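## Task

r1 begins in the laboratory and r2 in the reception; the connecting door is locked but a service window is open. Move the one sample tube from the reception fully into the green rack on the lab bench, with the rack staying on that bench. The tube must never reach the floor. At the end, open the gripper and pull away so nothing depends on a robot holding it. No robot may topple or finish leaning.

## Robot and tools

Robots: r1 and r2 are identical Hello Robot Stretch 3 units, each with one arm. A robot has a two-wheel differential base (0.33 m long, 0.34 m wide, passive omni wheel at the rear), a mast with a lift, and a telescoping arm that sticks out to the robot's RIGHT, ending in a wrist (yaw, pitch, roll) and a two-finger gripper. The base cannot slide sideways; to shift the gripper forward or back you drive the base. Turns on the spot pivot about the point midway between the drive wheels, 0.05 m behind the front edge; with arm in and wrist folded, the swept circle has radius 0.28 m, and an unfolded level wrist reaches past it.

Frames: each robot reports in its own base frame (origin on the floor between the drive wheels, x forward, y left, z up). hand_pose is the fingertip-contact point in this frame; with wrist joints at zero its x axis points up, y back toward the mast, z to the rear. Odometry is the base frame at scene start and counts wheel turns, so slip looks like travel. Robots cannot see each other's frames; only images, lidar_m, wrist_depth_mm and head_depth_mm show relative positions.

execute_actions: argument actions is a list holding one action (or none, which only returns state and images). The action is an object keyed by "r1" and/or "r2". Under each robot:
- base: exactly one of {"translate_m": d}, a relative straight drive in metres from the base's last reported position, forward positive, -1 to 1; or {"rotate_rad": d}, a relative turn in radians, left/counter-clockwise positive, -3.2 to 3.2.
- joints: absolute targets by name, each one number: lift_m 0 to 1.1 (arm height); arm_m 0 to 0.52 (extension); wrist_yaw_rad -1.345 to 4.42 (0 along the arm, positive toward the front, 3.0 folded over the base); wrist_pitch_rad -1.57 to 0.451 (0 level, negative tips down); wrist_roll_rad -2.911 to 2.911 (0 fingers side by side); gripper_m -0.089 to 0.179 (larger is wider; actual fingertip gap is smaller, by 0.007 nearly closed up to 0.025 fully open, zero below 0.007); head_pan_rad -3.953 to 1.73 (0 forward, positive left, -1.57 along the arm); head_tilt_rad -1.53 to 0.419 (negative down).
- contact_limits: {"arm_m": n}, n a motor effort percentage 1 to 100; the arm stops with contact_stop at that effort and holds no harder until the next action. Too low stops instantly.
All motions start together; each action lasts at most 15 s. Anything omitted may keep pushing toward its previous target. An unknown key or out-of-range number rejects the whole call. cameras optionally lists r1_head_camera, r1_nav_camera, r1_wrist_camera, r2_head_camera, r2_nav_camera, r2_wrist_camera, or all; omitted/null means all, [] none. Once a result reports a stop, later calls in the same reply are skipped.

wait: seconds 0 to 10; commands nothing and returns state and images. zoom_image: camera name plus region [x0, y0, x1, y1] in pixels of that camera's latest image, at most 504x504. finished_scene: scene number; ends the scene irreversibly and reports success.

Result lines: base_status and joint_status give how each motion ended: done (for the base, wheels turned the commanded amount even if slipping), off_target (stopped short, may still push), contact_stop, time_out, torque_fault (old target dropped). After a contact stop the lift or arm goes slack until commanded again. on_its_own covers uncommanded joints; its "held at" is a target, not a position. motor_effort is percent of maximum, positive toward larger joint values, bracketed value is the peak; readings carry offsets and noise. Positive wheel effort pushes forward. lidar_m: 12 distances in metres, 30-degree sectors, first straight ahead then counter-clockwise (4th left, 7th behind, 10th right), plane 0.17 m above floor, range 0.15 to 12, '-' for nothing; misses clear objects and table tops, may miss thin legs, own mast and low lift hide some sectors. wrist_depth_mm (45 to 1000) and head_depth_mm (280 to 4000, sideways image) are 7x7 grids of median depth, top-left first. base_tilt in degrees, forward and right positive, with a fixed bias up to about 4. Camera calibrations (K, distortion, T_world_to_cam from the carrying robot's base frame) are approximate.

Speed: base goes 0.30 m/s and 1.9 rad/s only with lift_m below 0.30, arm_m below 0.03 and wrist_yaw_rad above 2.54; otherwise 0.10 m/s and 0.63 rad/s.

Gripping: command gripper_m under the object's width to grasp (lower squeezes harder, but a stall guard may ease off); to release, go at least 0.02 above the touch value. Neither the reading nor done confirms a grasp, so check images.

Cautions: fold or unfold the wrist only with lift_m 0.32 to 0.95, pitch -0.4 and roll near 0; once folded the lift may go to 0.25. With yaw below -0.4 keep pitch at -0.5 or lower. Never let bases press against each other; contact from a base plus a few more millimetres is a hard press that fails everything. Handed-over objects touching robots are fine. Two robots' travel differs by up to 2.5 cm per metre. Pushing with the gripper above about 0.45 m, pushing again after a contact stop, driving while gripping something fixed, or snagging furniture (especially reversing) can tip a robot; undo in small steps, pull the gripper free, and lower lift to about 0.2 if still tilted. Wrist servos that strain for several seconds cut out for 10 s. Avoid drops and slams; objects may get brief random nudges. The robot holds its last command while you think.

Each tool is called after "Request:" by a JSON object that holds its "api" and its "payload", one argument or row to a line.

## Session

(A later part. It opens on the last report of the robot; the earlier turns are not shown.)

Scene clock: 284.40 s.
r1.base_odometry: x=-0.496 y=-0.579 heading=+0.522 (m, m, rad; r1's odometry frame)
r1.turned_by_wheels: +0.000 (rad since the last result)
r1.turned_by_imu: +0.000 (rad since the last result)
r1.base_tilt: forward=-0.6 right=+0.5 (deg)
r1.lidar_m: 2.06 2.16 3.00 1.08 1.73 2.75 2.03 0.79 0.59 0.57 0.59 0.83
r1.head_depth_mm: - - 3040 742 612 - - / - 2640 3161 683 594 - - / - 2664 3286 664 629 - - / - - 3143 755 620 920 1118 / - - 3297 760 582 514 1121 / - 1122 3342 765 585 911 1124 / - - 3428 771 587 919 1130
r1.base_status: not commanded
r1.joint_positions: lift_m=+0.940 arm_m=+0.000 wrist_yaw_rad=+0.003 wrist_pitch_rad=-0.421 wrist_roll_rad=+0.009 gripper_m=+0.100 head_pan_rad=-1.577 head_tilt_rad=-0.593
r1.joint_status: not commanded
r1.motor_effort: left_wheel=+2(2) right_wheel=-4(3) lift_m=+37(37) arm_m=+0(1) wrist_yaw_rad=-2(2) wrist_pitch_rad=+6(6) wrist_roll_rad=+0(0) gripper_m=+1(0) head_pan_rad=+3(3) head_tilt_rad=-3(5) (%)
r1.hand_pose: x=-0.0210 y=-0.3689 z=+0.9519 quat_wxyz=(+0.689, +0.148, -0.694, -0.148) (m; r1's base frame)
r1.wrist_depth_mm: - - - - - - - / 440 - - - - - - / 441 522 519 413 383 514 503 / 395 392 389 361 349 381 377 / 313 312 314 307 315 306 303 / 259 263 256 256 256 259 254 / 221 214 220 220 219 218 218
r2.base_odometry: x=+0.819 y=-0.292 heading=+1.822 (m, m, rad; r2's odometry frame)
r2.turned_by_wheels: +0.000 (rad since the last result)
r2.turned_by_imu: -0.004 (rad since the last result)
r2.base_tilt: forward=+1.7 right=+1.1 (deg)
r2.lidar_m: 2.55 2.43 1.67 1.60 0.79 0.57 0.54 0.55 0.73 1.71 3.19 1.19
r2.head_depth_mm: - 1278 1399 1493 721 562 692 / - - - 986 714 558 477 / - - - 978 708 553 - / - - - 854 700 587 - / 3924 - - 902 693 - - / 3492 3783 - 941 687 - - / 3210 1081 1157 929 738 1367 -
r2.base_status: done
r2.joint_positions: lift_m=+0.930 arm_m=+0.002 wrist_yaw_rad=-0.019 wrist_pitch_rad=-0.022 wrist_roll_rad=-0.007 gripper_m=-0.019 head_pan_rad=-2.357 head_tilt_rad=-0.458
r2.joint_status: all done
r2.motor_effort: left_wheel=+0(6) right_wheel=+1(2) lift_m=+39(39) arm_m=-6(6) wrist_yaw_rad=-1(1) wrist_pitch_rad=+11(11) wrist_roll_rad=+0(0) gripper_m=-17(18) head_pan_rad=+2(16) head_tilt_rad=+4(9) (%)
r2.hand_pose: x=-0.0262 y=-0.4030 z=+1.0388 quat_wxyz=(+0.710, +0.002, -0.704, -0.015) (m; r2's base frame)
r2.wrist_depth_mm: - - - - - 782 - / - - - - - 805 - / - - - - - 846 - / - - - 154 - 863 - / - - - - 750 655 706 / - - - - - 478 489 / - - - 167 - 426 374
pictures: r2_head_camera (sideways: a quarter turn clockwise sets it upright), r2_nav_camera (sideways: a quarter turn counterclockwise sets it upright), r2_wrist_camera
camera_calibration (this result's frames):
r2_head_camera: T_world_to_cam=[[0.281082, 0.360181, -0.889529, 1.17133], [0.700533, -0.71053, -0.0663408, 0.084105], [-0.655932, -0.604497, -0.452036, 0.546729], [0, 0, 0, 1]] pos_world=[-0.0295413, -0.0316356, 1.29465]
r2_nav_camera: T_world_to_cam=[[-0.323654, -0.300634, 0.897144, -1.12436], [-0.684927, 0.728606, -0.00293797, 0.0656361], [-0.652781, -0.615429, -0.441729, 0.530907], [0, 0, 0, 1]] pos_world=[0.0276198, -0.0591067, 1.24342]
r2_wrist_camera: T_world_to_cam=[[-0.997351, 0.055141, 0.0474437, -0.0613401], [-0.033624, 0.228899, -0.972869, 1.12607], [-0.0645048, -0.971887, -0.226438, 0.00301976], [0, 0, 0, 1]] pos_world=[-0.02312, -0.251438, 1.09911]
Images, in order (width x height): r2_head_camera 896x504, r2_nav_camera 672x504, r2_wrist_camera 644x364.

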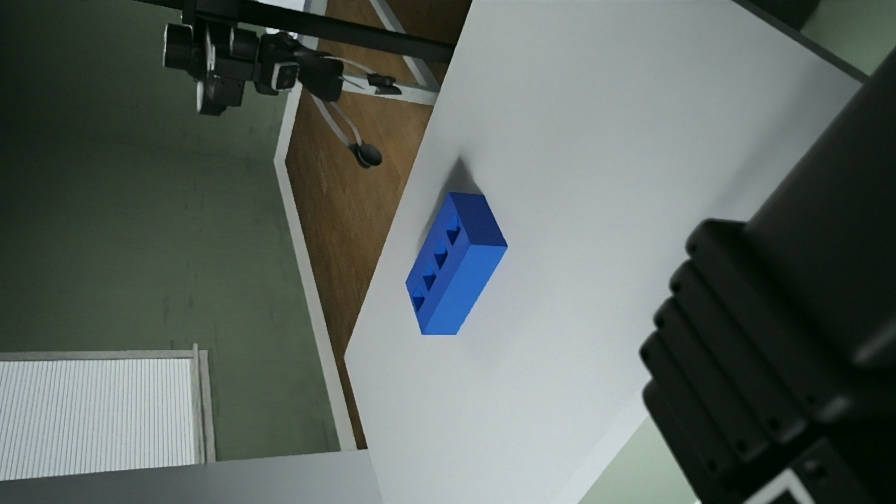

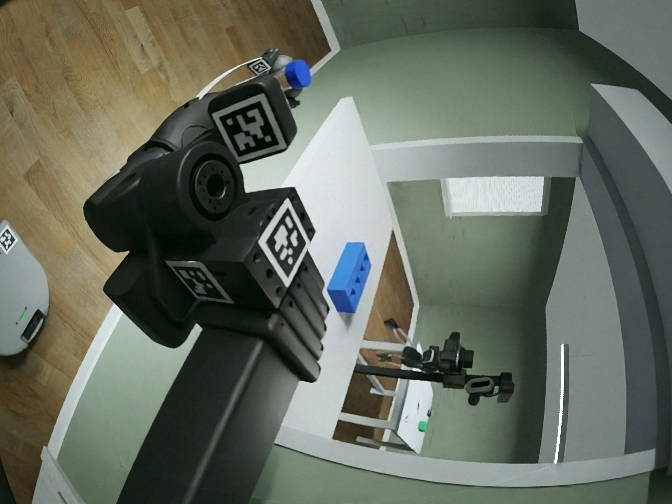

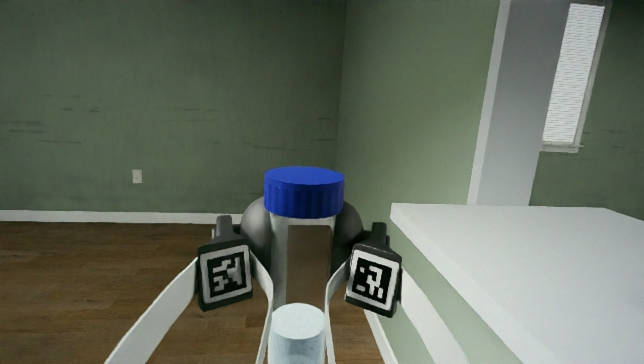

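Request:
{"api": "execute_actions", "payload": {
  "actions": [
    {"r2": {"base": {"rotate_rad": -0.834}, "joints": {"arm_m": 0.25, "head_pan_rad": -1.55, "head_tilt_rad": -0.4}}}
  ],
  "cameras": ["r2_head_camera", "r1_head_camera", "r2_wrist_camera"]
}}

Scene clock: 302.27 s.
r1.base_odometry: x=-0.496 y=-0.579 heading=+0.522 (m, m, rad; r1's odometry frame)
r1.turned_by_wheels: +0.000 (rad since the last result)
r1.turned_by_imu: +0.000 (rad since the last result)
r1.base_tilt: forward=-0.7 right=+0.5 (deg)
r1.lidar_m: 2.06 2.16 2.99 1.07 1.73 2.75 2.02 0.79 0.59 0.57 0.60 0.83
r1.head_depth_mm: - - 3031 742 612 - - / - 2648 3168 683 592 - - / - 2670 3281 664 628 - - / - - 2439 757 619 917 1119 / - - 926 762 582 514 1119 / - 832 3169 765 584 910 1124 / - - 3186 770 588 918 1127
r1.base_status: not commanded
r1.joint_positions: lift_m=+0.940 arm_m=+0.000 wrist_yaw_rad=+0.003 wrist_pitch_rad=-0.421 wrist_roll_rad=+0.009 gripper_m=+0.100 head_pan_rad=-1.577 head_tilt_rad=-0.593
r1.joint_status: not commanded
r1.motor_effort: left_wheel=+2(2) right_wheel=-4(3) lift_m=+37(38) arm_m=+0(0) wrist_yaw_rad=-2(2) wrist_pitch_rad=+6(6) wrist_roll_rad=+0(0) gripper_m=+1(1) head_pan_rad=+4(3) head_tilt_rad=-3(4) (%)
r1.hand_pose: x=-0.0210 y=-0.3689 z=+0.9519 quat_wxyz=(+0.689, +0.148, -0.694, -0.148) (m; r1's base frame)
r1.wrist_depth_mm: - - 540 - - - - / 439 - - - - - - / 442 518 518 416 385 510 506 / 391 392 387 363 349 382 378 / 313 311 314 309 315 305 305 / 259 263 258 256 258 258 254 / 222 214 221 220 219 219 218
r2.base_odometry: x=+0.819 y=-0.292 heading=+0.988 (m, m, rad; r2's odometry frame)
r2.turned_by_wheels: -0.834 (rad since the last result)
r2.turned_by_imu: -0.819 (rad since the last result)
r2.base_tilt: forward=+1.7 right=+1.0 (deg)
r2.lidar_m: 1.53 1.18 3.72 1.97 1.61 1.30 0.67 0.54 0.54 0.59 0.92 3.12
r2.head_depth_mm: - 1299 1432 3413 - - 586 / - - 1107 3864 738 587 476 / - - - 3800 - 583 483 / - - - 3783 - 578 513 / - - - 940 745 575 1032 / 3584 3884 - 1052 738 612 1191 / 3315 3508 3694 1029 730 1223 1324
r2.base_status: done
r2.joint_positions: lift_m=+0.930 arm_m=+0.250 wrist_yaw_rad=-0.019 wrist_pitch_rad=-0.022 wrist_roll_rad=-0.007 gripper_m=-0.019 head_pan_rad=-1.557 head_tilt_rad=-0.408
r2.joint_status: all done
r2.motor_effort: left_wheel=+2(6) right_wheel=-4(8) lift_m=+39(38) arm_m=+5(4) wrist_yaw_rad=+0(1) wrist_pitch_rad=+11(11) wrist_roll_rad=+0(0) gripper_m=-17(17) head_pan_rad=+3(29) head_tilt_rad=+3(8) (%)
r2.hand_pose: x=-0.0264 y=-0.6502 z=+1.0388 quat_wxyz=(+0.710, +0.001, -0.704, -0.015) (m; r2's base frame)
r2.wrist_depth_mm: 571 - - - - 856 - / 588 - - - 890 - - / 585 - - - 927 - - / 610 - - 154 - - - / 552 550 611 525 - - - / 403 416 - 340 465 - - / 328 329 311 166 351 368 371
pictures: r1_head_camera (sideways: a quarter turn clockwise sets it upright), r2_head_camera (sideways: a quarter turn clockwise sets it upright), r2_wrist_camera
camera_calibration (this result's frames):
r1_head_camera: T_world_to_cam=[[0.0116858, 0.570866, -0.82096, 1.08953], [0.999481, 0.0179792, 0.026729, -0.0381257], [0.0300189, -0.820846, -0.57036, 0.69931], [0, 0, 0, 1]] pos_world=[0.00438132, -0.0472646, 1.29434]
r2_head_camera: T_world_to_cam=[[-0.0620144, 0.407854, -0.910939, 1.20135], [0.997813, 0.0044054, -0.0659561, 0.081795], [-0.0228874, -0.913037, -0.407235, 0.48457], [0, 0, 0, 1]] pos_world=[0.00397568, -0.0479075, 1.29709]
r2_wrist_camera: T_world_to_cam=[[-0.997312, 0.055844, 0.0474449, -0.0474324], [-0.0334637, 0.228922, -0.972869, 1.18266], [-0.0651901, -0.971842, -0.226438, -0.237224], [0, 0, 0, 1]] pos_world=[-0.0231933, -0.498633, 1.09911]
Images, in order (width x height): r1_head_camera 896x504, r2_head_camera 896x504, r2_wrist_camera 644x364.

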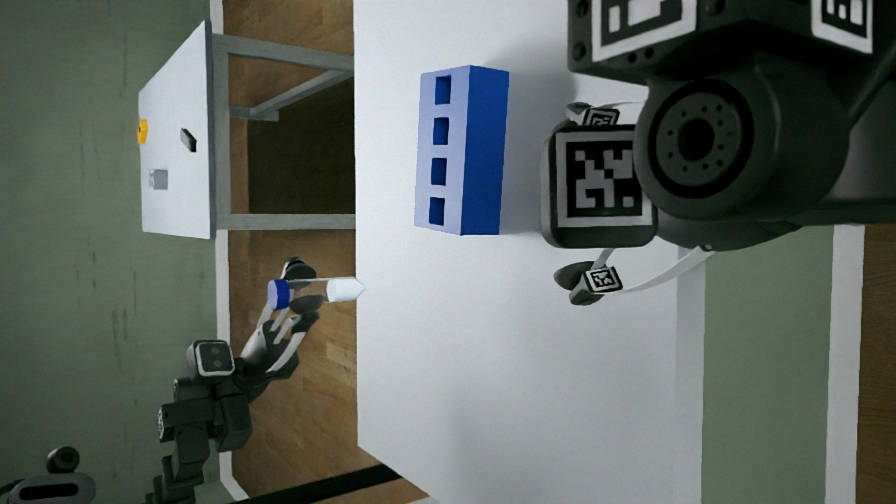

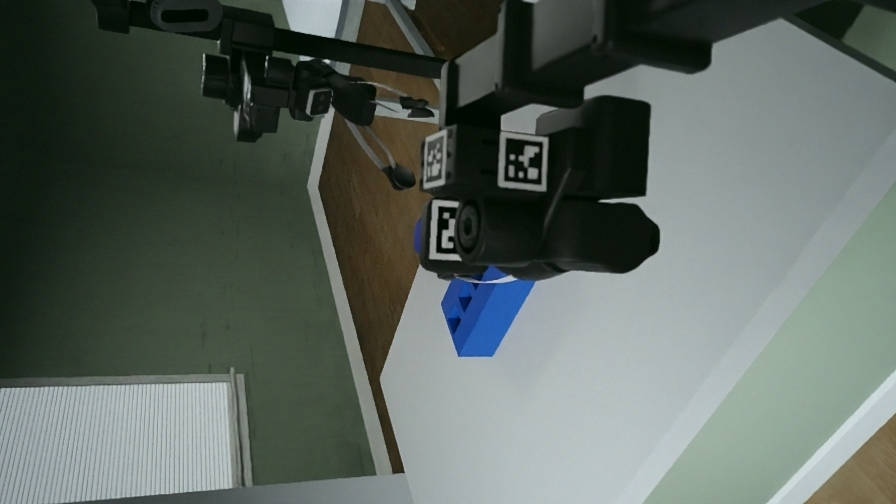

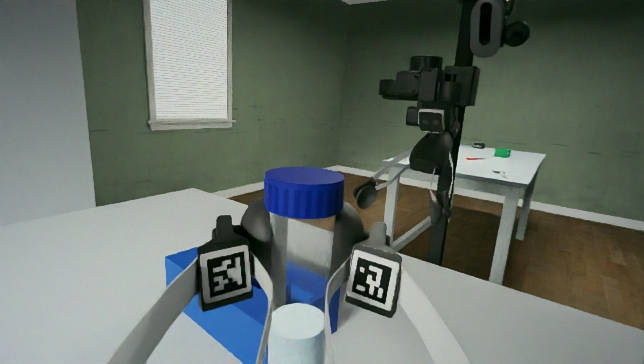

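Request:
{"api": "execute_actions", "payload": {
  "actions": [
    {"r2": {"joints": {"arm_m": 0.385}}}
  ],
  "cameras": ["r1_head_camera", "r1_wrist_camera", "r2_wrist_camera"]
}}

Scene clock: 307.23 s.
r1.base_odometry: x=-0.496 y=-0.579 heading=+0.522 (m, m, rad; r1's odometry frame)
r1.turned_by_wheels: +0.000 (rad since the last result)
r1.turned_by_imu: +0.000 (rad since the last result)
r1.base_tilt: forward=-0.6 right=+0.5 (deg)
r1.lidar_m: 2.07 2.16 3.01 1.08 1.73 2.75 2.03 0.79 0.59 0.57 0.59 0.83
r1.head_depth_mm: - - 3011 743 611 - - / - 2626 3166 681 593 - - / - 2677 3274 661 629 - - / - - 917 727 618 920 1115 / - - 925 760 583 514 1119 / - 728 3165 764 585 909 1128 / - - 3164 772 589 917 1130
r1.base_status: not commanded
r1.joint_positions: lift_m=+0.940 arm_m=+0.000 wrist_yaw_rad=+0.003 wrist_pitch_rad=-0.421 wrist_roll_rad=+0.009 gripper_m=+0.100 head_pan_rad=-1.577 head_tilt_rad=-0.593
r1.joint_status: not commanded
r1.motor_effort: left_wheel=+2(2) right_wheel=-3(3) lift_m=+37(37) arm_m=+0(0) wrist_yaw_rad=-2(1) wrist_pitch_rad=+6(6) wrist_roll_rad=+0(0) gripper_m=-1(1) head_pan_rad=+3(3) head_tilt_rad=-4(4) (%)
r1.hand_pose: x=-0.0210 y=-0.3689 z=+0.9519 quat_wxyz=(+0.689, +0.148, -0.694, -0.148) (m; r1's base frame)
r1.wrist_depth_mm: - - - 412 - - - / 443 - - - - - - / 439 523 517 409 384 505 502 / 394 390 387 361 350 381 377 / 313 314 316 308 314 304 303 / 261 264 258 257 256 258 253 / 221 214 220 220 219 218 217
r2.base_odometry: x=+0.819 y=-0.292 heading=+0.988 (m, m, rad; r2's odometry frame)
r2.turned_by_wheels: +0.000 (rad since the last result)
r2.turned_by_imu: +0.001 (rad since the last result)
r2.base_tilt: forward=+1.6 right=+1.1 (deg)
r2.lidar_m: 1.53 1.19 3.72 1.97 1.61 1.30 0.67 0.54 0.54 0.59 0.92 3.11
r2.head_depth_mm: - 1291 1438 3391 - 564 522 / - - 1109 - 751 588 477 / - - - - 746 584 483 / - - - - 727 579 512 / - - - 943 748 575 1027 / 3588 3907 - 1051 739 612 1191 / 3296 3493 3737 1037 732 1221 1335
r2.base_status: not commanded
r2.joint_positions: lift_m=+0.930 arm_m=+0.385 wrist_yaw_rad=-0.019 wrist_pitch_rad=-0.022 wrist_roll_rad=-0.007 gripper_m=-0.019 head_pan_rad=-1.557 head_tilt_rad=-0.408
r2.joint_status: all done
r2.motor_effort: left_wheel=+2(3) right_wheel=-4(4) lift_m=+39(39) arm_m=+4(4) wrist_yaw_rad=-1(0) wrist_pitch_rad=+11(11) wrist_roll_rad=+0(0) gripper_m=-16(16) head_pan_rad=+2(2) head_tilt_rad=+3(3) (%)
r2.hand_pose: x=-0.0264 y=-0.7852 z=+1.0388 quat_wxyz=(+0.710, +0.001, -0.704, -0.015) (m; r2's base frame)
r2.wrist_depth_mm: - - - - - 743 - / - - - - 769 - - / - - - - - - - / - - - 154 - - - / 522 567 623 - - - - / 401 412 - 413 - - - / 327 256 263 167 351 364 -
pictures: r1_head_camera (sideways: a quarter turn clockwise sets it upright), r1_wrist_camera, r2_wrist_camera
camera_calibration (this result's frames):
r1_head_camera: T_world_to_cam=[[0.0116858, 0.570866, -0.82096, 1.08953], [0.999481, 0.0179792, 0.0267291, -0.0381257], [0.0300189, -0.820846, -0.57036, 0.69931], [0, 0, 0, 1]] pos_world=[0.00438132, -0.0472646, 1.29434]
r1_wrist_camera: T_world_to_cam=[[-0.999914, 0.00842799, -0.0100525, -0.0089443], [0.0129988, 0.533491, -0.845706, 1.03917], [-0.00176469, -0.845764, -0.533555, 0.360867], [0, 0, 0, 1]] pos_world=[-0.0218147, -0.249107, 1.07129]
r2_wrist_camera: T_world_to_cam=[[-0.997312, 0.0558443, 0.0474447, -0.0398927], [-0.0334634, 0.228922, -0.972869, 1.21357], [-0.0651903, -0.971842, -0.226438, -0.368429], [0, 0, 0, 1]] pos_world=[-0.0231933, -0.63364, 1.09911]
Images, in order (width x height): r1_head_camera 896x504, r1_wrist_camera 644x364, r2_wrist_camera 644x364.

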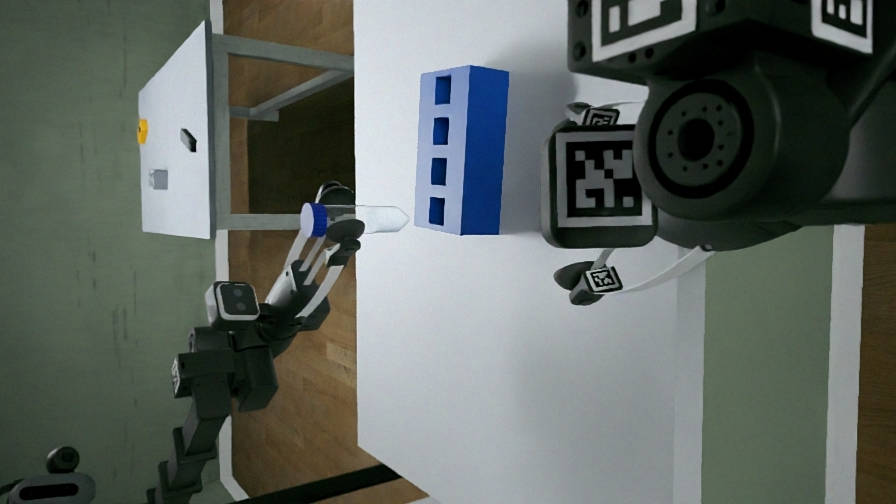

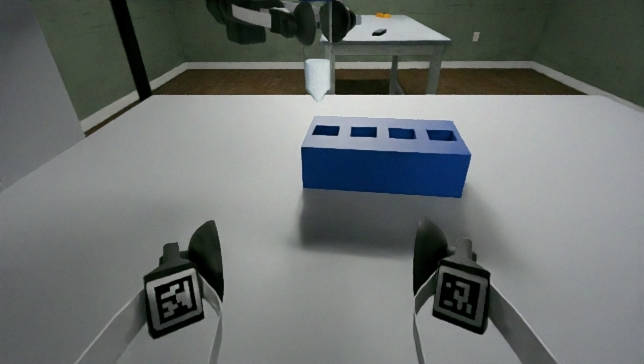

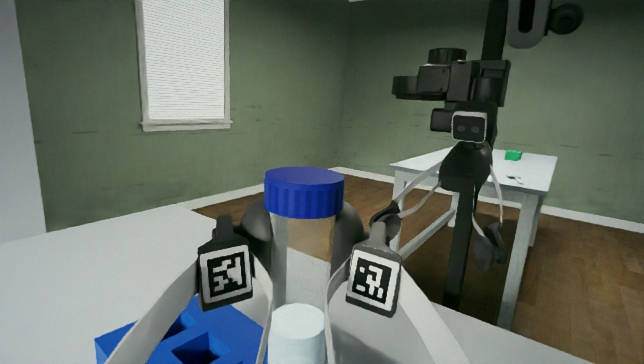

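Request:
{"api": "zoom_image", "payload": {
  "camera": "r1_head_camera",
  "region": [290, 150, 520, 280]
}}

Request:
{"api": "zoom_image", "payload": {
  "camera": "r1_wrist_camera",
  "region": [260, 0, 480, 200]
}}

Region (290, 150, 520, 280) of r1_head_camera's 896x504 image, scaled by 2.191, with more detail than that image has; it fills the top 285 rows of this view, and the rest is white.

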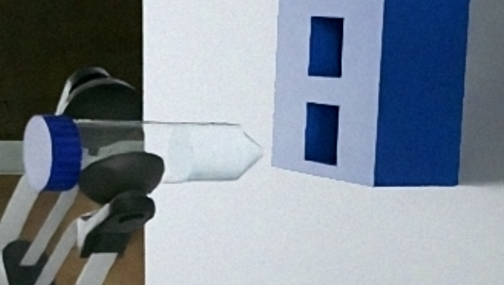

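Region (260, 0, 480, 200) of r1_wrist_camera's 644x364 image, scaled by 2.291; it fills the top 458 rows of this view, and the rest is white.

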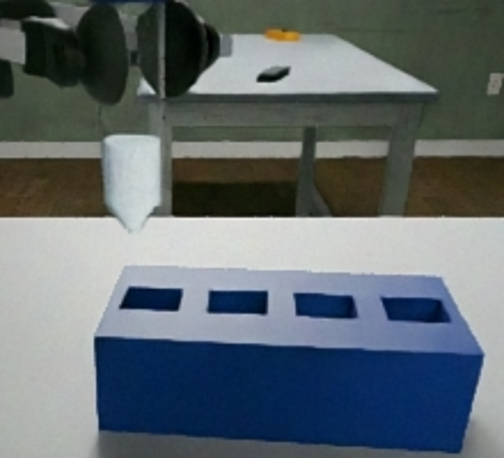

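Request:
{"api": "execute_actions", "payload": {
  "actions": [
    {"r2": {"joints": {"wrist_yaw_rad": 0.026, "lift_m": 0.912, "arm_m": 0.387}}}
  ],
  "cameras": ["r1_head_camera", "r1_wrist_camera"]
}}

Request:
{"api": "zoom_image", "payload": {
  "camera": "r1_head_camera",
  "region": [290, 150, 520, 280]
}}

Request:
{"api": "zoom_image", "payload": {
  "camera": "r1_wrist_camera",
  "region": [260, 0, 480, 200]
}}

Scene clock: 326.40 s.
r1.base_odometry: x=-0.496 y=-0.579 heading=+0.522 (m, m, rad; r1's odometry frame)
r1.turned_by_wheels: +0.000 (rad since the last result)
r1.turned_by_imu: +0.000 (rad since the last result)
r1.base_tilt: forward=-0.6 right=+0.6 (deg)
r1.lidar_m: 2.06 2.16 3.00 1.07 1.73 2.76 2.03 0.79 0.59 0.57 0.60 0.83
r1.head_depth_mm: - - 3025 742 611 - - / - 2644 3189 683 594 - - / - 2700 3279 661 628 - - / - - 969 726 620 921 1116 / - - 766 762 583 514 1120 / - - 3149 766 585 910 1123 / - - 3207 771 587 917 1134
r1.base_status: not commanded
r1.joint_positions: lift_m=+0.940 arm_m=+0.000 wrist_yaw_rad=+0.003 wrist_pitch_rad=-0.421 wrist_roll_rad=+0.009 gripper_m=+0.100 head_pan_rad=-1.577 head_tilt_rad=-0.593
r1.joint_status: not commanded
r1.motor_effort: left_wheel=+2(2) right_wheel=-4(3) lift_m=+37(37) arm_m=+0(0) wrist_yaw_rad=-2(1) wrist_pitch_rad=+6(6) wrist_roll_rad=+0(0) gripper_m=+0(1) head_pan_rad=+4(4) head_tilt_rad=-3(4) (%)
r1.hand_pose: x=-0.0210 y=-0.3689 z=+0.9519 quat_wxyz=(+0.689, +0.148, -0.694, -0.148) (m; r1's base frame)
r1.wrist_depth_mm: - - 463 354 - - - / 442 - - - - - - / 441 524 517 411 384 502 509 / 395 388 386 364 350 385 381 / 310 311 317 309 312 306 303 / 259 264 257 254 255 258 254 / 222 214 220 220 218 218 218
r2.base_odometry: x=+0.819 y=-0.292 heading=+0.988 (m, m, rad; r2's odometry frame)
r2.turned_by_wheels: +0.000 (rad since the last result)
r2.turned_by_imu: +0.001 (rad since the last result)
r2.base_tilt: forward=+1.7 right=+1.1 (deg)
r2.lidar_m: 1.53 1.19 3.72 1.97 1.61 1.30 0.67 0.55 0.54 0.59 0.92 3.12
r2.head_depth_mm: - 1302 1434 3282 - - 505 / - - 1108 3925 752 590 477 / - - - - 729 584 482 / - - - - 723 579 513 / - - - 943 747 574 1034 / 3604 3896 - 1052 737 612 1188 / 3269 3474 3709 1032 732 1224 1325
r2.base_status: not commanded
r2.joint_positions: lift_m=+0.912 arm_m=+0.387 wrist_yaw_rad=+0.023 wrist_pitch_rad=-0.022 wrist_roll_rad=-0.007 gripper_m=-0.019 head_pan_rad=-1.557 head_tilt_rad=-0.408
r2.joint_status: all done
r2.motor_effort: left_wheel=+2(3) right_wheel=-4(4) lift_m=+33(34) arm_m=+5(7) wrist_yaw_rad=+1(2) wrist_pitch_rad=+11(11) wrist_roll_rad=+0(0) gripper_m=-17(17) head_pan_rad=+3(1) head_tilt_rad=+3(4) (%)
r2.hand_pose: x=-0.0155 y=-0.7872 z=+1.0210 quat_wxyz=(+0.710, +0.016, -0.704, +0.000) (m; r2's base frame)
r2.wrist_depth_mm: - - - - - - - / - - - - - 512 - / 522 - - - - 524 - / 524 - - 154 - - - / 499 512 580 486 - 818 - / 375 388 - 387 - - - / 296 249 235 166 323 335 -
pictures: r1_head_camera (sideways: a quarter turn clockwise sets it upright), r1_wrist_camera
camera_calibration (this result's frames):
r1_head_camera: T_world_to_cam=[[0.0116859, 0.570866, -0.82096, 1.08953], [0.999481, 0.0179791, 0.026729, -0.0381257], [0.0300188, -0.820846, -0.570359, 0.69931], [0, 0, 0, 1]] pos_world=[0.00438132, -0.0472646, 1.29434]
r1_wrist_camera: T_world_to_cam=[[-0.999914, 0.00842808, -0.0100524, -0.00894436], [0.0129988, 0.533491, -0.845706, 1.03917], [-0.0017648, -0.845764, -0.533555, 0.360867], [0, 0, 0, 1]] pos_world=[-0.0218148, -0.249107, 1.07129]
Images, in order (width x height): r1_head_camera 896x504, r1_wrist_camera 644x364.

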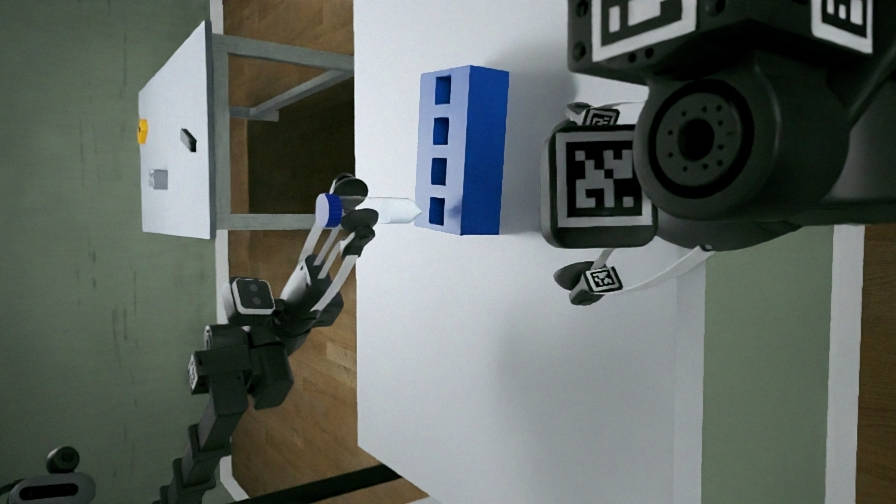

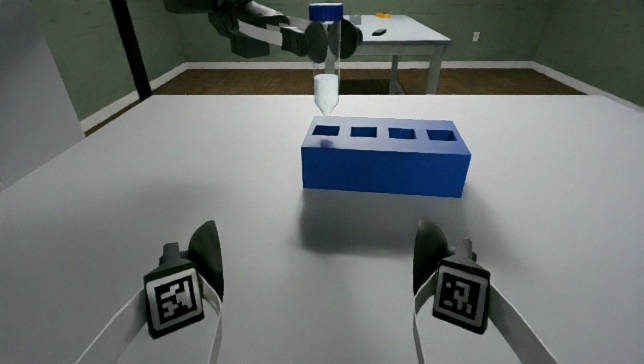

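Region (290, 150, 520, 280) of r1_head_camera's 896x504 image, scaled by 2.191, with more detail than that image has; it fills the top 285 rows of this view, and the rest is white.

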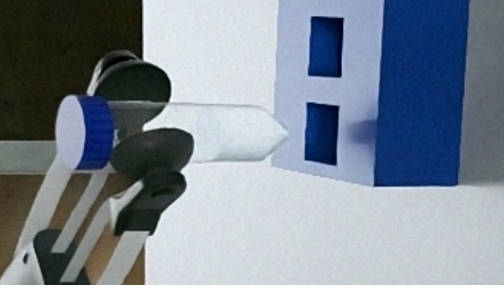

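Region (260, 0, 480, 200) of r1_wrist_camera's 644x364 image, scaled by 2.291; it fills the top 458 rows of this view, and the rest is white.

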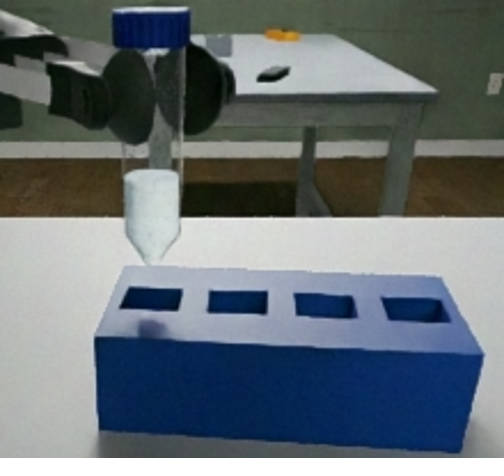

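Request:
{"api": "execute_actions", "payload": {
  "actions": [
    {"r2": {"joints": {"lift_m": 0.868}}}
  ],
  "cameras": ["r1_head_camera", "r1_wrist_camera"]
}}

Request:
{"api": "zoom_image", "payload": {
  "camera": "r1_head_camera",
  "region": [290, 150, 520, 280]
}}

Request:
{"api": "zoom_image", "payload": {
  "camera": "r1_wrist_camera",
  "region": [260, 0, 480, 200]
}}

Scene clock: 335.33 s.
r1.base_odometry: x=-0.496 y=-0.579 heading=+0.522 (m, m, rad; r1's odometry frame)
r1.turned_by_wheels: +0.000 (rad since the last result)
r1.turned_by_imu: +0.000 (rad since the last result)
r1.base_tilt: forward=-0.7 right=+0.5 (deg)
r1.lidar_m: 2.07 2.16 3.00 1.08 1.73 2.76 2.02 0.79 0.58 0.57 0.60 0.83
r1.head_depth_mm: - - 3008 742 611 - - / - 2626 3219 661 592 - - / - 2677 3267 664 628 - - / - - 2349 723 619 921 1116 / - - 767 760 582 513 1119 / - - 936 763 583 909 1122 / - - 3225 771 589 919 1128
r1.base_status: not commanded
r1.joint_positions: lift_m=+0.940 arm_m=+0.000 wrist_yaw_rad=+0.003 wrist_pitch_rad=-0.421 wrist_roll_rad=+0.009 gripper_m=+0.100 head_pan_rad=-1.577 head_tilt_rad=-0.593
r1.joint_status: not commanded
r1.motor_effort: left_wheel=+2(2) right_wheel=-3(4) lift_m=+37(37) arm_m=+0(0) wrist_yaw_rad=-2(2) wrist_pitch_rad=+6(6) wrist_roll_rad=+0(0) gripper_m=+0(0) head_pan_rad=+3(4) head_tilt_rad=-3(3) (%)
r1.hand_pose: x=-0.0210 y=-0.3689 z=+0.9519 quat_wxyz=(+0.689, +0.148, -0.694, -0.148) (m; r1's base frame)
r1.wrist_depth_mm: - - 464 - - - - / 437 - 646 415 - - - / 440 522 520 414 388 511 507 / 394 389 388 367 348 381 376 / 314 310 315 308 314 306 305 / 260 264 257 256 257 259 252 / 221 215 220 219 219 218 217
r2.base_odometry: x=+0.819 y=-0.292 heading=+0.988 (m, m, rad; r2's odometry frame)
r2.turned_by_wheels: +0.000 (rad since the last result)
r2.turned_by_imu: +0.001 (rad since the last result)
r2.base_tilt: forward=+1.7 right=+1.1 (deg)
r2.lidar_m: 1.53 1.19 3.73 1.97 1.61 1.30 0.67 0.55 0.54 0.59 0.92 3.13
r2.head_depth_mm: - 1296 1431 3226 816 - - / - - 1104 2913 - 569 477 / - - - 3778 702 584 483 / - - - 3811 695 580 513 / 3982 - - 940 745 574 1028 / 3647 3861 - 1050 739 612 1191 / 3324 3524 3699 1032 731 1230 1324
r2.base_status: not commanded
r2.joint_positions: lift_m=+0.868 arm_m=+0.387 wrist_yaw_rad=+0.023 wrist_pitch_rad=-0.015 wrist_roll_rad=-0.007 gripper_m=-0.019 head_pan_rad=-1.557 head_tilt_rad=-0.408
r2.joint_status: all done
r2.motor_effort: left_wheel=+2(2) right_wheel=-2(4) lift_m=+32(33) arm_m=+4(5) wrist_yaw_rad=+2(2) wrist_pitch_rad=+7(11) wrist_roll_rad=+0(0) gripper_m=-18(17) head_pan_rad=+2(2) head_tilt_rad=+3(3) (%)
r2.hand_pose: x=-0.0155 y=-0.7874 z=+0.9789 quat_wxyz=(+0.710, +0.014, -0.704, +0.003) (m; r2's base frame)
r2.wrist_depth_mm: - - - - - 727 - / - - - - - 511 - / 526 - - - - 458 - / 520 - - 153 - - - / 409 419 474 397 - - - / 303 238 - 215 341 352 - / 240 225 174 165 251 269 277
pictures: r1_head_camera (sideways: a quarter turn clockwise sets it upright), r1_wrist_camera
camera_calibration (this result's frames):
r1_head_camera: T_world_to_cam=[[0.0116858, 0.570866, -0.82096, 1.08953], [0.999481, 0.0179792, 0.026729, -0.0381257], [0.0300189, -0.820847, -0.570359, 0.69931], [0, 0, 0, 1]] pos_world=[0.00438132, -0.0472646, 1.29434]
r1_wrist_camera: T_world_to_cam=[[-0.999914, 0.00842793, -0.0100524, -0.00894442], [0.0129987, 0.533491, -0.845706, 1.03917], [-0.0017647, -0.845764, -0.533555, 0.360867], [0, 0, 0, 1]] pos_world=[-0.0218147, -0.249107, 1.07129]
Images, in order (width x height): r1_head_camera 896x504, r1_wrist_camera 644x364.

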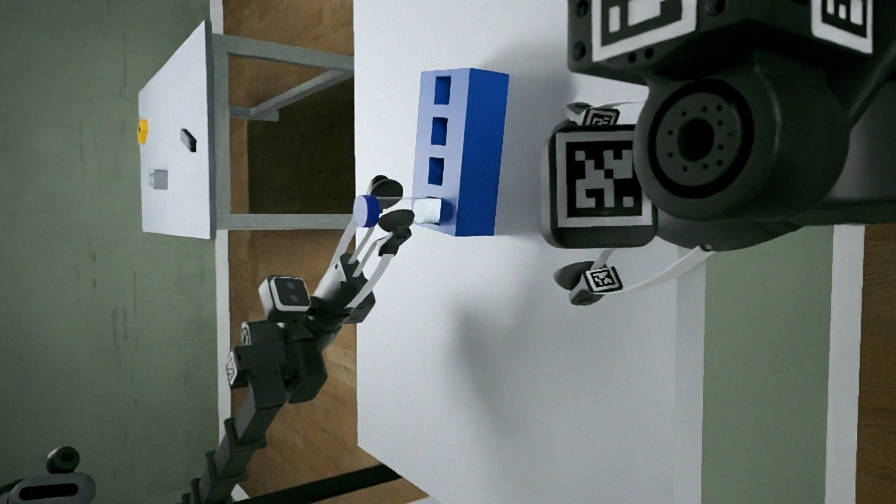

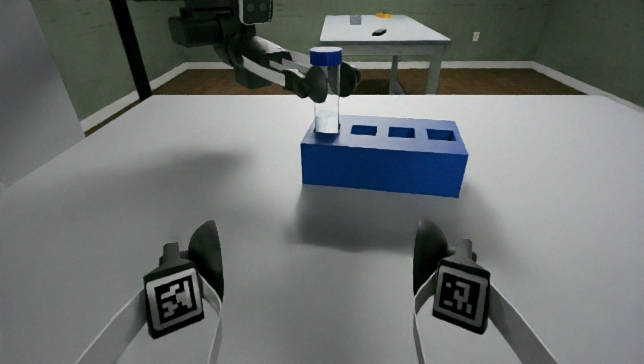

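Region (290, 150, 520, 280) of r1_head_camera's 896x504 image, scaled by 2.191, with more detail than that image has; it fills the top 285 rows of this view, and the rest is white.

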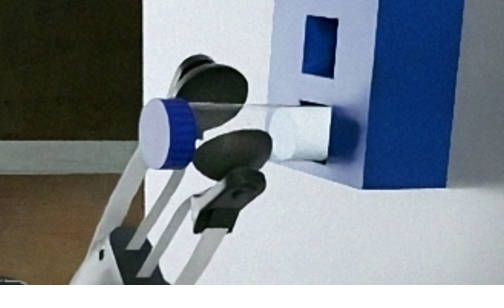

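Region (260, 0, 480, 200) of r1_wrist_camera's 644x364 image, scaled by 2.291; it fills the top 458 rows of this view, and the rest is white.

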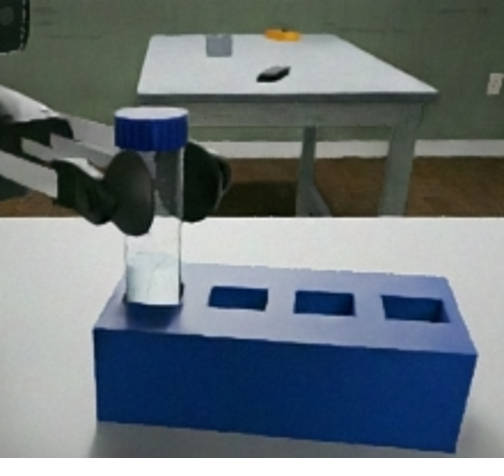

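Request:
{"api": "execute_actions", "payload": {
  "actions": [
    {"r2": {"joints": {"lift_m": 0.852}}}
  ],
  "cameras": ["r1_wrist_camera"]
}}

Request:
{"api": "execute_actions", "payload": {
  "actions": [
    {"r2": {"joints": {"gripper_m": 0.09}}}
  ],
  "cameras": ["r1_head_camera", "r1_wrist_camera"]
}}

Scene clock: 339.57 s.
r1.base_odometry: x=-0.496 y=-0.579 heading=+0.522 (m, m, rad; r1's odometry frame)
r1.turned_by_wheels: +0.000 (rad since the last result)
r1.turned_by_imu: +0.000 (rad since the last result)
r1.base_tilt: forward=-0.6 right=+0.5 (deg)
r1.lidar_m: 2.07 2.17 3.00 1.07 1.73 2.76 2.02 0.78 0.59 0.57 0.59 0.83
r1.head_depth_mm: - - 3035 742 611 - - / - 2651 3164 662 592 - - / - 2684 3289 665 628 - - / - - 2490 695 618 917 1122 / - - 775 761 582 513 1117 / - - 930 767 585 912 1124 / - - 3213 771 588 919 1123
r1.base_status: not commanded
r1.joint_positions: lift_m=+0.940 arm_m=+0.000 wrist_yaw_rad=+0.003 wrist_pitch_rad=-0.421 wrist_roll_rad=+0.009 gripper_m=+0.100 head_pan_rad=-1.577 head_tilt_rad=-0.593
r1.joint_status: not commanded
r1.motor_effort: left_wheel=+2(2) right_wheel=-3(3) lift_m=+37(37) arm_m=+0(0) wrist_yaw_rad=-2(2) wrist_pitch_rad=+6(5) wrist_roll_rad=+0(0) gripper_m=+1(1) head_pan_rad=+4(4) head_tilt_rad=-3(4) (%)
r1.hand_pose: x=-0.0210 y=-0.3689 z=+0.9519 quat_wxyz=(+0.689, +0.148, -0.694, -0.148) (m; r1's base frame)
r1.wrist_depth_mm: - - 476 - - - - / 441 - 529 424 - - - / 443 523 519 402 386 508 503 / 391 390 389 368 351 380 379 / 311 312 316 308 315 305 305 / 260 262 258 257 255 258 254 / 222 215 220 221 219 218 217
r2.base_odometry: x=+0.819 y=-0.292 heading=+0.988 (m, m, rad; r2's odometry frame)
r2.turned_by_wheels: +0.000 (rad since the last result)
r2.turned_by_imu: +0.001 (rad since the last result)
r2.base_tilt: forward=+1.7 right=+1.0 (deg)
r2.lidar_m: 1.54 1.18 3.72 1.97 1.61 1.30 0.67 0.54 0.54 0.59 0.92 3.11
r2.head_depth_mm: - 1302 1433 3189 781 - - / - - 1106 2872 - 586 471 / - - - 3561 698 583 482 / - - - 3768 691 579 513 / 3969 - - 942 745 573 1030 / 3621 3840 - 1051 739 611 1188 / 3338 3483 3699 1034 732 1229 1327
r2.base_status: not commanded
r2.joint_positions: lift_m=+0.852 arm_m=+0.387 wrist_yaw_rad=+0.023 wrist_pitch_rad=-0.015 wrist_roll_rad=-0.007 gripper_m=-0.019 head_pan_rad=-1.557 head_tilt_rad=-0.408
r2.joint_status: all done
r2.motor_effort: left_wheel=+2(1) right_wheel=-2(2) lift_m=+32(32) arm_m=+4(4) wrist_yaw_rad=+2(2) wrist_pitch_rad=+7(8) wrist_roll_rad=+0(0) gripper_m=-17(17) head_pan_rad=+2(2) head_tilt_rad=+3(3) (%)
r2.hand_pose: x=-0.0155 y=-0.7874 z=+0.9628 quat_wxyz=(+0.710, +0.014, -0.704, +0.003) (m; r2's base frame)
r2.wrist_depth_mm: - - - - - 517 - / - - - - - 518 - / 522 - - - - 482 - / 508 605 622 154 - - - / 366 381 280 358 - - - / 275 211 - 187 313 314 - / 217 207 150 160 219 244 251
pictures: r1_wrist_camera
camera_calibration (this result's frames):
r1_wrist_camera: T_world_to_cam=[[-0.999914, 0.00842791, -0.0100524, -0.00894434], [0.0129987, 0.533491, -0.845706, 1.03917], [-0.00176463, -0.845764, -0.533555, 0.360867], [0, 0, 0, 1]] pos_world=[-0.0218147, -0.249107, 1.07129]
Images, in order (width x height): r1_wrist_camera 644x364.

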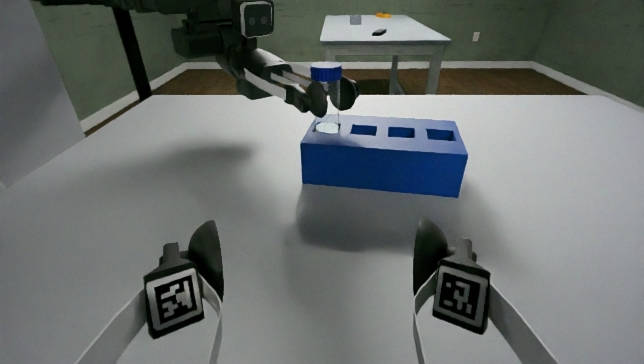

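Scene clock: 341.17 s.
r1.base_odometry: x=-0.496 y=-0.579 heading=+0.522 (m, m, rad; r1's odometry frame)
r1.turned_by_wheels: +0.000 (rad since the last result)
r1.turned_by_imu: +0.000 (rad since the last result)
r1.base_tilt: forward=-0.5 right=+0.5 (deg)
r1.lidar_m: 2.07 2.16 3.01 1.08 1.72 2.75 2.03 0.79 0.59 0.57 0.59 0.83
r1.head_depth_mm: - - 3017 742 611 - - / - 2635 3178 662 592 - - / - 2660 3292 664 628 - - / - - 2497 697 620 918 1114 / - - 775 760 582 513 1122 / - - 927 765 585 911 1125 / - - 3180 769 587 918 1130
r1.base_status: not commanded
r1.joint_positions: lift_m=+0.940 arm_m=+0.000 wrist_yaw_rad=+0.003 wrist_pitch_rad=-0.421 wrist_roll_rad=+0.009 gripper_m=+0.100 head_pan_rad=-1.577 head_tilt_rad=-0.593
r1.joint_status: not commanded
r1.motor_effort: left_wheel=+2(2) right_wheel=-4(3) lift_m=+37(37) arm_m=+0(0) wrist_yaw_rad=-2(2) wrist_pitch_rad=+6(6) wrist_roll_rad=+0(0) gripper_m=+2(0) head_pan_rad=+3(3) head_tilt_rad=-3(4) (%)
r1.hand_pose: x=-0.0210 y=-0.3689 z=+0.9519 quat_wxyz=(+0.689, +0.148, -0.694, -0.148) (m; r1's base frame)
r1.wrist_depth_mm: - - 477 - - - - / 440 - 507 463 - - - / 447 522 517 401 386 503 500 / 394 391 394 366 349 380 380 / 313 313 315 310 313 306 302 / 260 263 259 257 256 258 254 / 222 214 221 220 219 218 216
r2.base_odometry: x=+0.819 y=-0.292 heading=+0.988 (m, m, rad; r2's odometry frame)
r2.turned_by_wheels: +0.000 (rad since the last result)
r2.turned_by_imu: +0.000 (rad since the last result)
r2.base_tilt: forward=+1.7 right=+1.1 (deg)
r2.lidar_m: 1.53 1.18 3.73 1.97 1.61 1.30 0.67 0.55 0.54 0.59 0.92 3.11
r2.head_depth_mm: - 1301 1430 3210 781 - - / - - 1104 2874 - 586 470 / - - - 3596 698 583 483 / - - - 3751 691 580 514 / - - - 1064 747 575 1031 / 3626 3892 - 1051 737 612 1193 / 3273 3495 3697 1034 732 1225 1330
r2.base_status: not commanded
r2.joint_positions: lift_m=+0.852 arm_m=+0.387 wrist_yaw_rad=+0.023 wrist_pitch_rad=-0.017 wrist_roll_rad=-0.007 gripper_m=+0.090 head_pan_rad=-1.557 head_tilt_rad=-0.408
r2.joint_status: all done
r2.motor_effort: left_wheel=+2(2) right_wheel=-2(2) lift_m=+33(33) arm_m=+4(4) wrist_yaw_rad=+2(2) wrist_pitch_rad=+9(9) wrist_roll_rad=+0(0) gripper_m=+0(83) head_pan_rad=+2(3) head_tilt_rad=+3(3) (%)
r2.hand_pose: x=-0.0155 y=-0.7874 z=+0.9623 quat_wxyz=(+0.710, +0.015, -0.704, +0.002) (m; r2's base frame)
r2.wrist_depth_mm: - - - - - 505 - / - - - - - 510 - / 519 - - - - 779 - / 509 588 627 - - - - / 366 396 262 362 - - - / 273 - 189 196 - 318 - / 224 205 150 161 228 244 248
pictures: r1_head_camera (sideways: a quarter turn clockwise sets it upright), r1_wrist_camera
camera_calibration (this result's frames):
r1_head_camera: T_world_to_cam=[[0.0116858, 0.570866, -0.82096, 1.08953], [0.999481, 0.0179792, 0.026729, -0.0381257], [0.0300189, -0.820847, -0.570359, 0.69931], [0, 0, 0, 1]] pos_world=[0.00438132, -0.0472646, 1.29434]
r1_wrist_camera: T_world_to_cam=[[-0.999914, 0.00842794, -0.0100524, -0.00894442], [0.0129987, 0.533491, -0.845706, 1.03917], [-0.00176471, -0.845764, -0.533555, 0.360867], [0, 0, 0, 1]] pos_world=[-0.0218147, -0.249107, 1.07129]
Images, in order (width x height): r1_head_camera 896x504, r1_wrist_camera 644x364.

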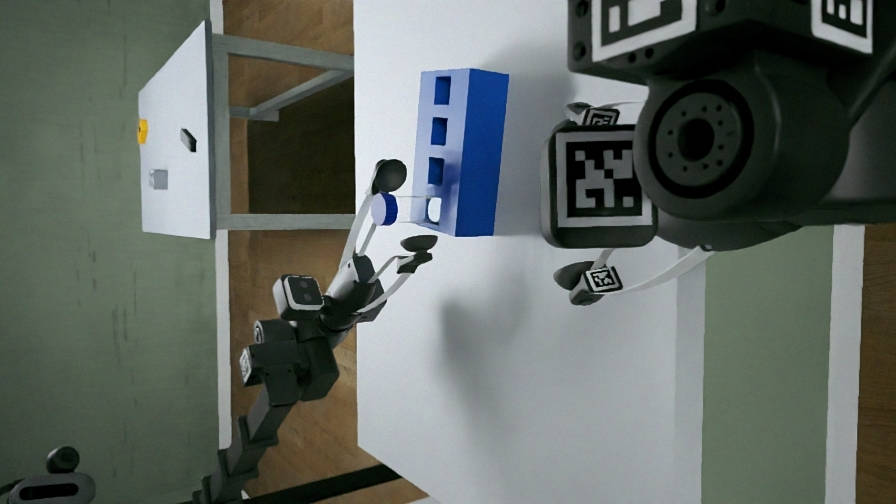

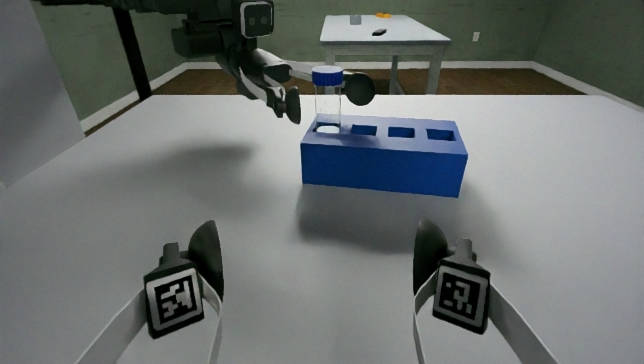

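Request:
{"api": "execute_actions", "payload": {
  "actions": [
    {"r1": {"joints": {"wrist_pitch_rad": 0.0, "lift_m": 0.85, "arm_m": 0.09}}, "r2": {"joints": {"arm_m": 0.01}}}
  ],
  "cameras": ["r1_head_camera", "r1_wrist_camera"]
}}

Scene clock: 351.80 s.
r1.base_odometry: x=-0.496 y=-0.579 heading=+0.522 (m, m, rad; r1's odometry frame)
r1.turned_by_wheels: +0.000 (rad since the last result)
r1.turned_by_imu: +0.000 (rad since the last result)
r1.base_tilt: forward=-0.7 right=+0.5 (deg)
r1.lidar_m: 2.07 2.16 3.00 1.08 1.73 2.75 2.02 0.79 0.59 0.57 0.59 0.83
r1.head_depth_mm: - - 3023 742 601 - 1115 / - 2631 3222 681 614 - 1113 / - 2654 3270 665 - - 1112 / - - 3089 756 580 510 1110 / - - 3309 761 582 513 1119 / - - 2991 765 584 910 1126 / - - 3009 772 588 917 1125
r1.base_status: not commanded
r1.joint_positions: lift_m=+0.850 arm_m=+0.090 wrist_yaw_rad=+0.002 wrist_pitch_rad=-0.025 wrist_roll_rad=+0.009 gripper_m=+0.100 head_pan_rad=-1.577 head_tilt_rad=-0.593
r1.joint_status: all done
r1.motor_effort: left_wheel=+2(2) right_wheel=-3(3) lift_m=+29(33) arm_m=+4(6) wrist_yaw_rad=-1(2) wrist_pitch_rad=+7(8) wrist_roll_rad=+0(0) gripper_m=+0(2) head_pan_rad=+4(4) head_tilt_rad=-3(4) (%)
r1.hand_pose: x=-0.0210 y=-0.4903 z=+0.9585 quat_wxyz=(+0.704, +0.010, -0.710, -0.008) (m; r1's base frame)
r1.wrist_depth_mm: - 892 - - - - - / - - - - - - - / - 729 - - - - - / - - - - - - - / - 510 530 454 513 480 480 / 339 350 335 256 246 242 323 / 255 241 251 250 241 235 244
r2.base_odometry: x=+0.819 y=-0.292 heading=+0.988 (m, m, rad; r2's odometry frame)
r2.turned_by_wheels: +0.000 (rad since the last result)
r2.turned_by_imu: +0.001 (rad since the last result)
r2.base_tilt: forward=+1.7 right=+1.0 (deg)
r2.lidar_m: 1.53 1.18 3.74 1.97 1.61 1.30 0.67 0.55 0.54 0.59 0.92 3.12
r2.head_depth_mm: - - 1434 3250 778 594 637 / - - 1235 1510 770 590 476 / - - - 1034 762 586 487 / - - - 1024 756 580 - / - - - 942 745 575 1034 / 3613 3865 - 1051 741 612 1191 / 3281 3478 3721 1034 733 1224 1330
r2.base_status: not commanded
r2.joint_positions: lift_m=+0.852 arm_m=+0.010 wrist_yaw_rad=+0.025 wrist_pitch_rad=-0.017 wrist_roll_rad=-0.007 gripper_m=+0.090 head_pan_rad=-1.557 head_tilt_rad=-0.408
r2.joint_status: all done
r2.motor_effort: left_wheel=+2(2) right_wheel=-2(2) lift_m=+33(33) arm_m=-6(6) wrist_yaw_rad=+1(1) wrist_pitch_rad=+8(9) wrist_roll_rad=+0(0) gripper_m=+1(0) head_pan_rad=+2(2) head_tilt_rad=+3(3) (%)
r2.hand_pose: x=-0.0152 y=-0.4110 z=+0.9623 quat_wxyz=(+0.710, +0.015, -0.704, +0.002) (m; r2's base frame)
r2.wrist_depth_mm: 911 798 - - - - - / - 810 - - - - - / - 860 - - - - - / 574 603 575 562 - - - / 432 408 398 415 460 450 438 / - - 287 300 - 322 306 / - 274 227 231 237 245 253
pictures: r1_head_camera (sideways: a quarter turn clockwise sets it upright), r1_wrist_camera
camera_calibration (this result's frames):
r1_head_camera: T_world_to_cam=[[0.0116736, 0.570866, -0.82096, 1.08953], [0.999481, 0.0180007, 0.026729, -0.0381257], [0.0300366, -0.820846, -0.57036, 0.69931], [0, 0, 0, 1]] pos_world=[0.00438234, -0.0472646, 1.29434]
r1_wrist_camera: T_world_to_cam=[[-0.999901, 0.00407797, -0.0134509, -0.00674892], [0.0139409, 0.165791, -0.986062, 1.06376], [-0.00179109, -0.986152, -0.165831, -0.159546], [0, 0, 0, 1]] pos_world=[-0.0218638, -0.33367, 1.02238]
Images, in order (width x height): r1_head_camera 896x504, r1_wrist_camera 644x364.

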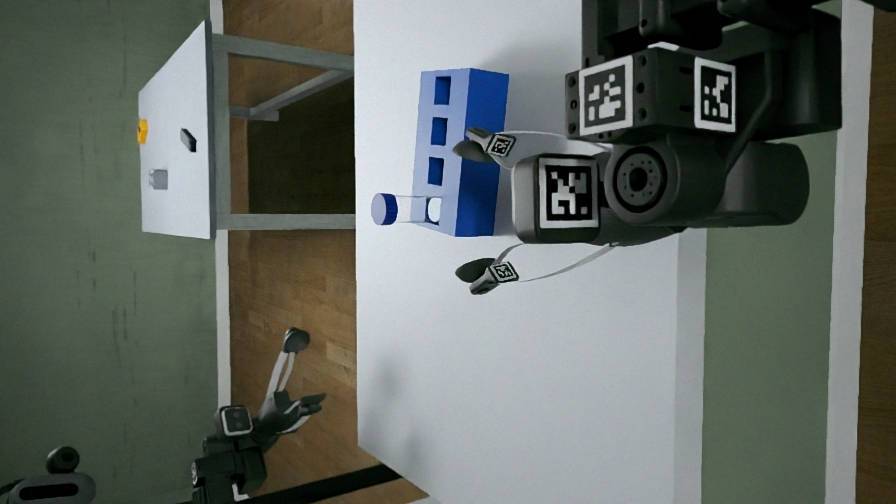

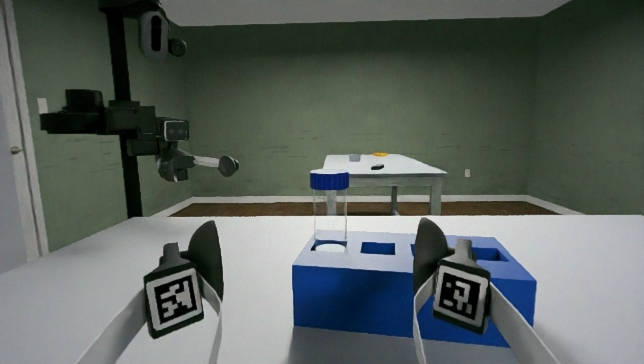

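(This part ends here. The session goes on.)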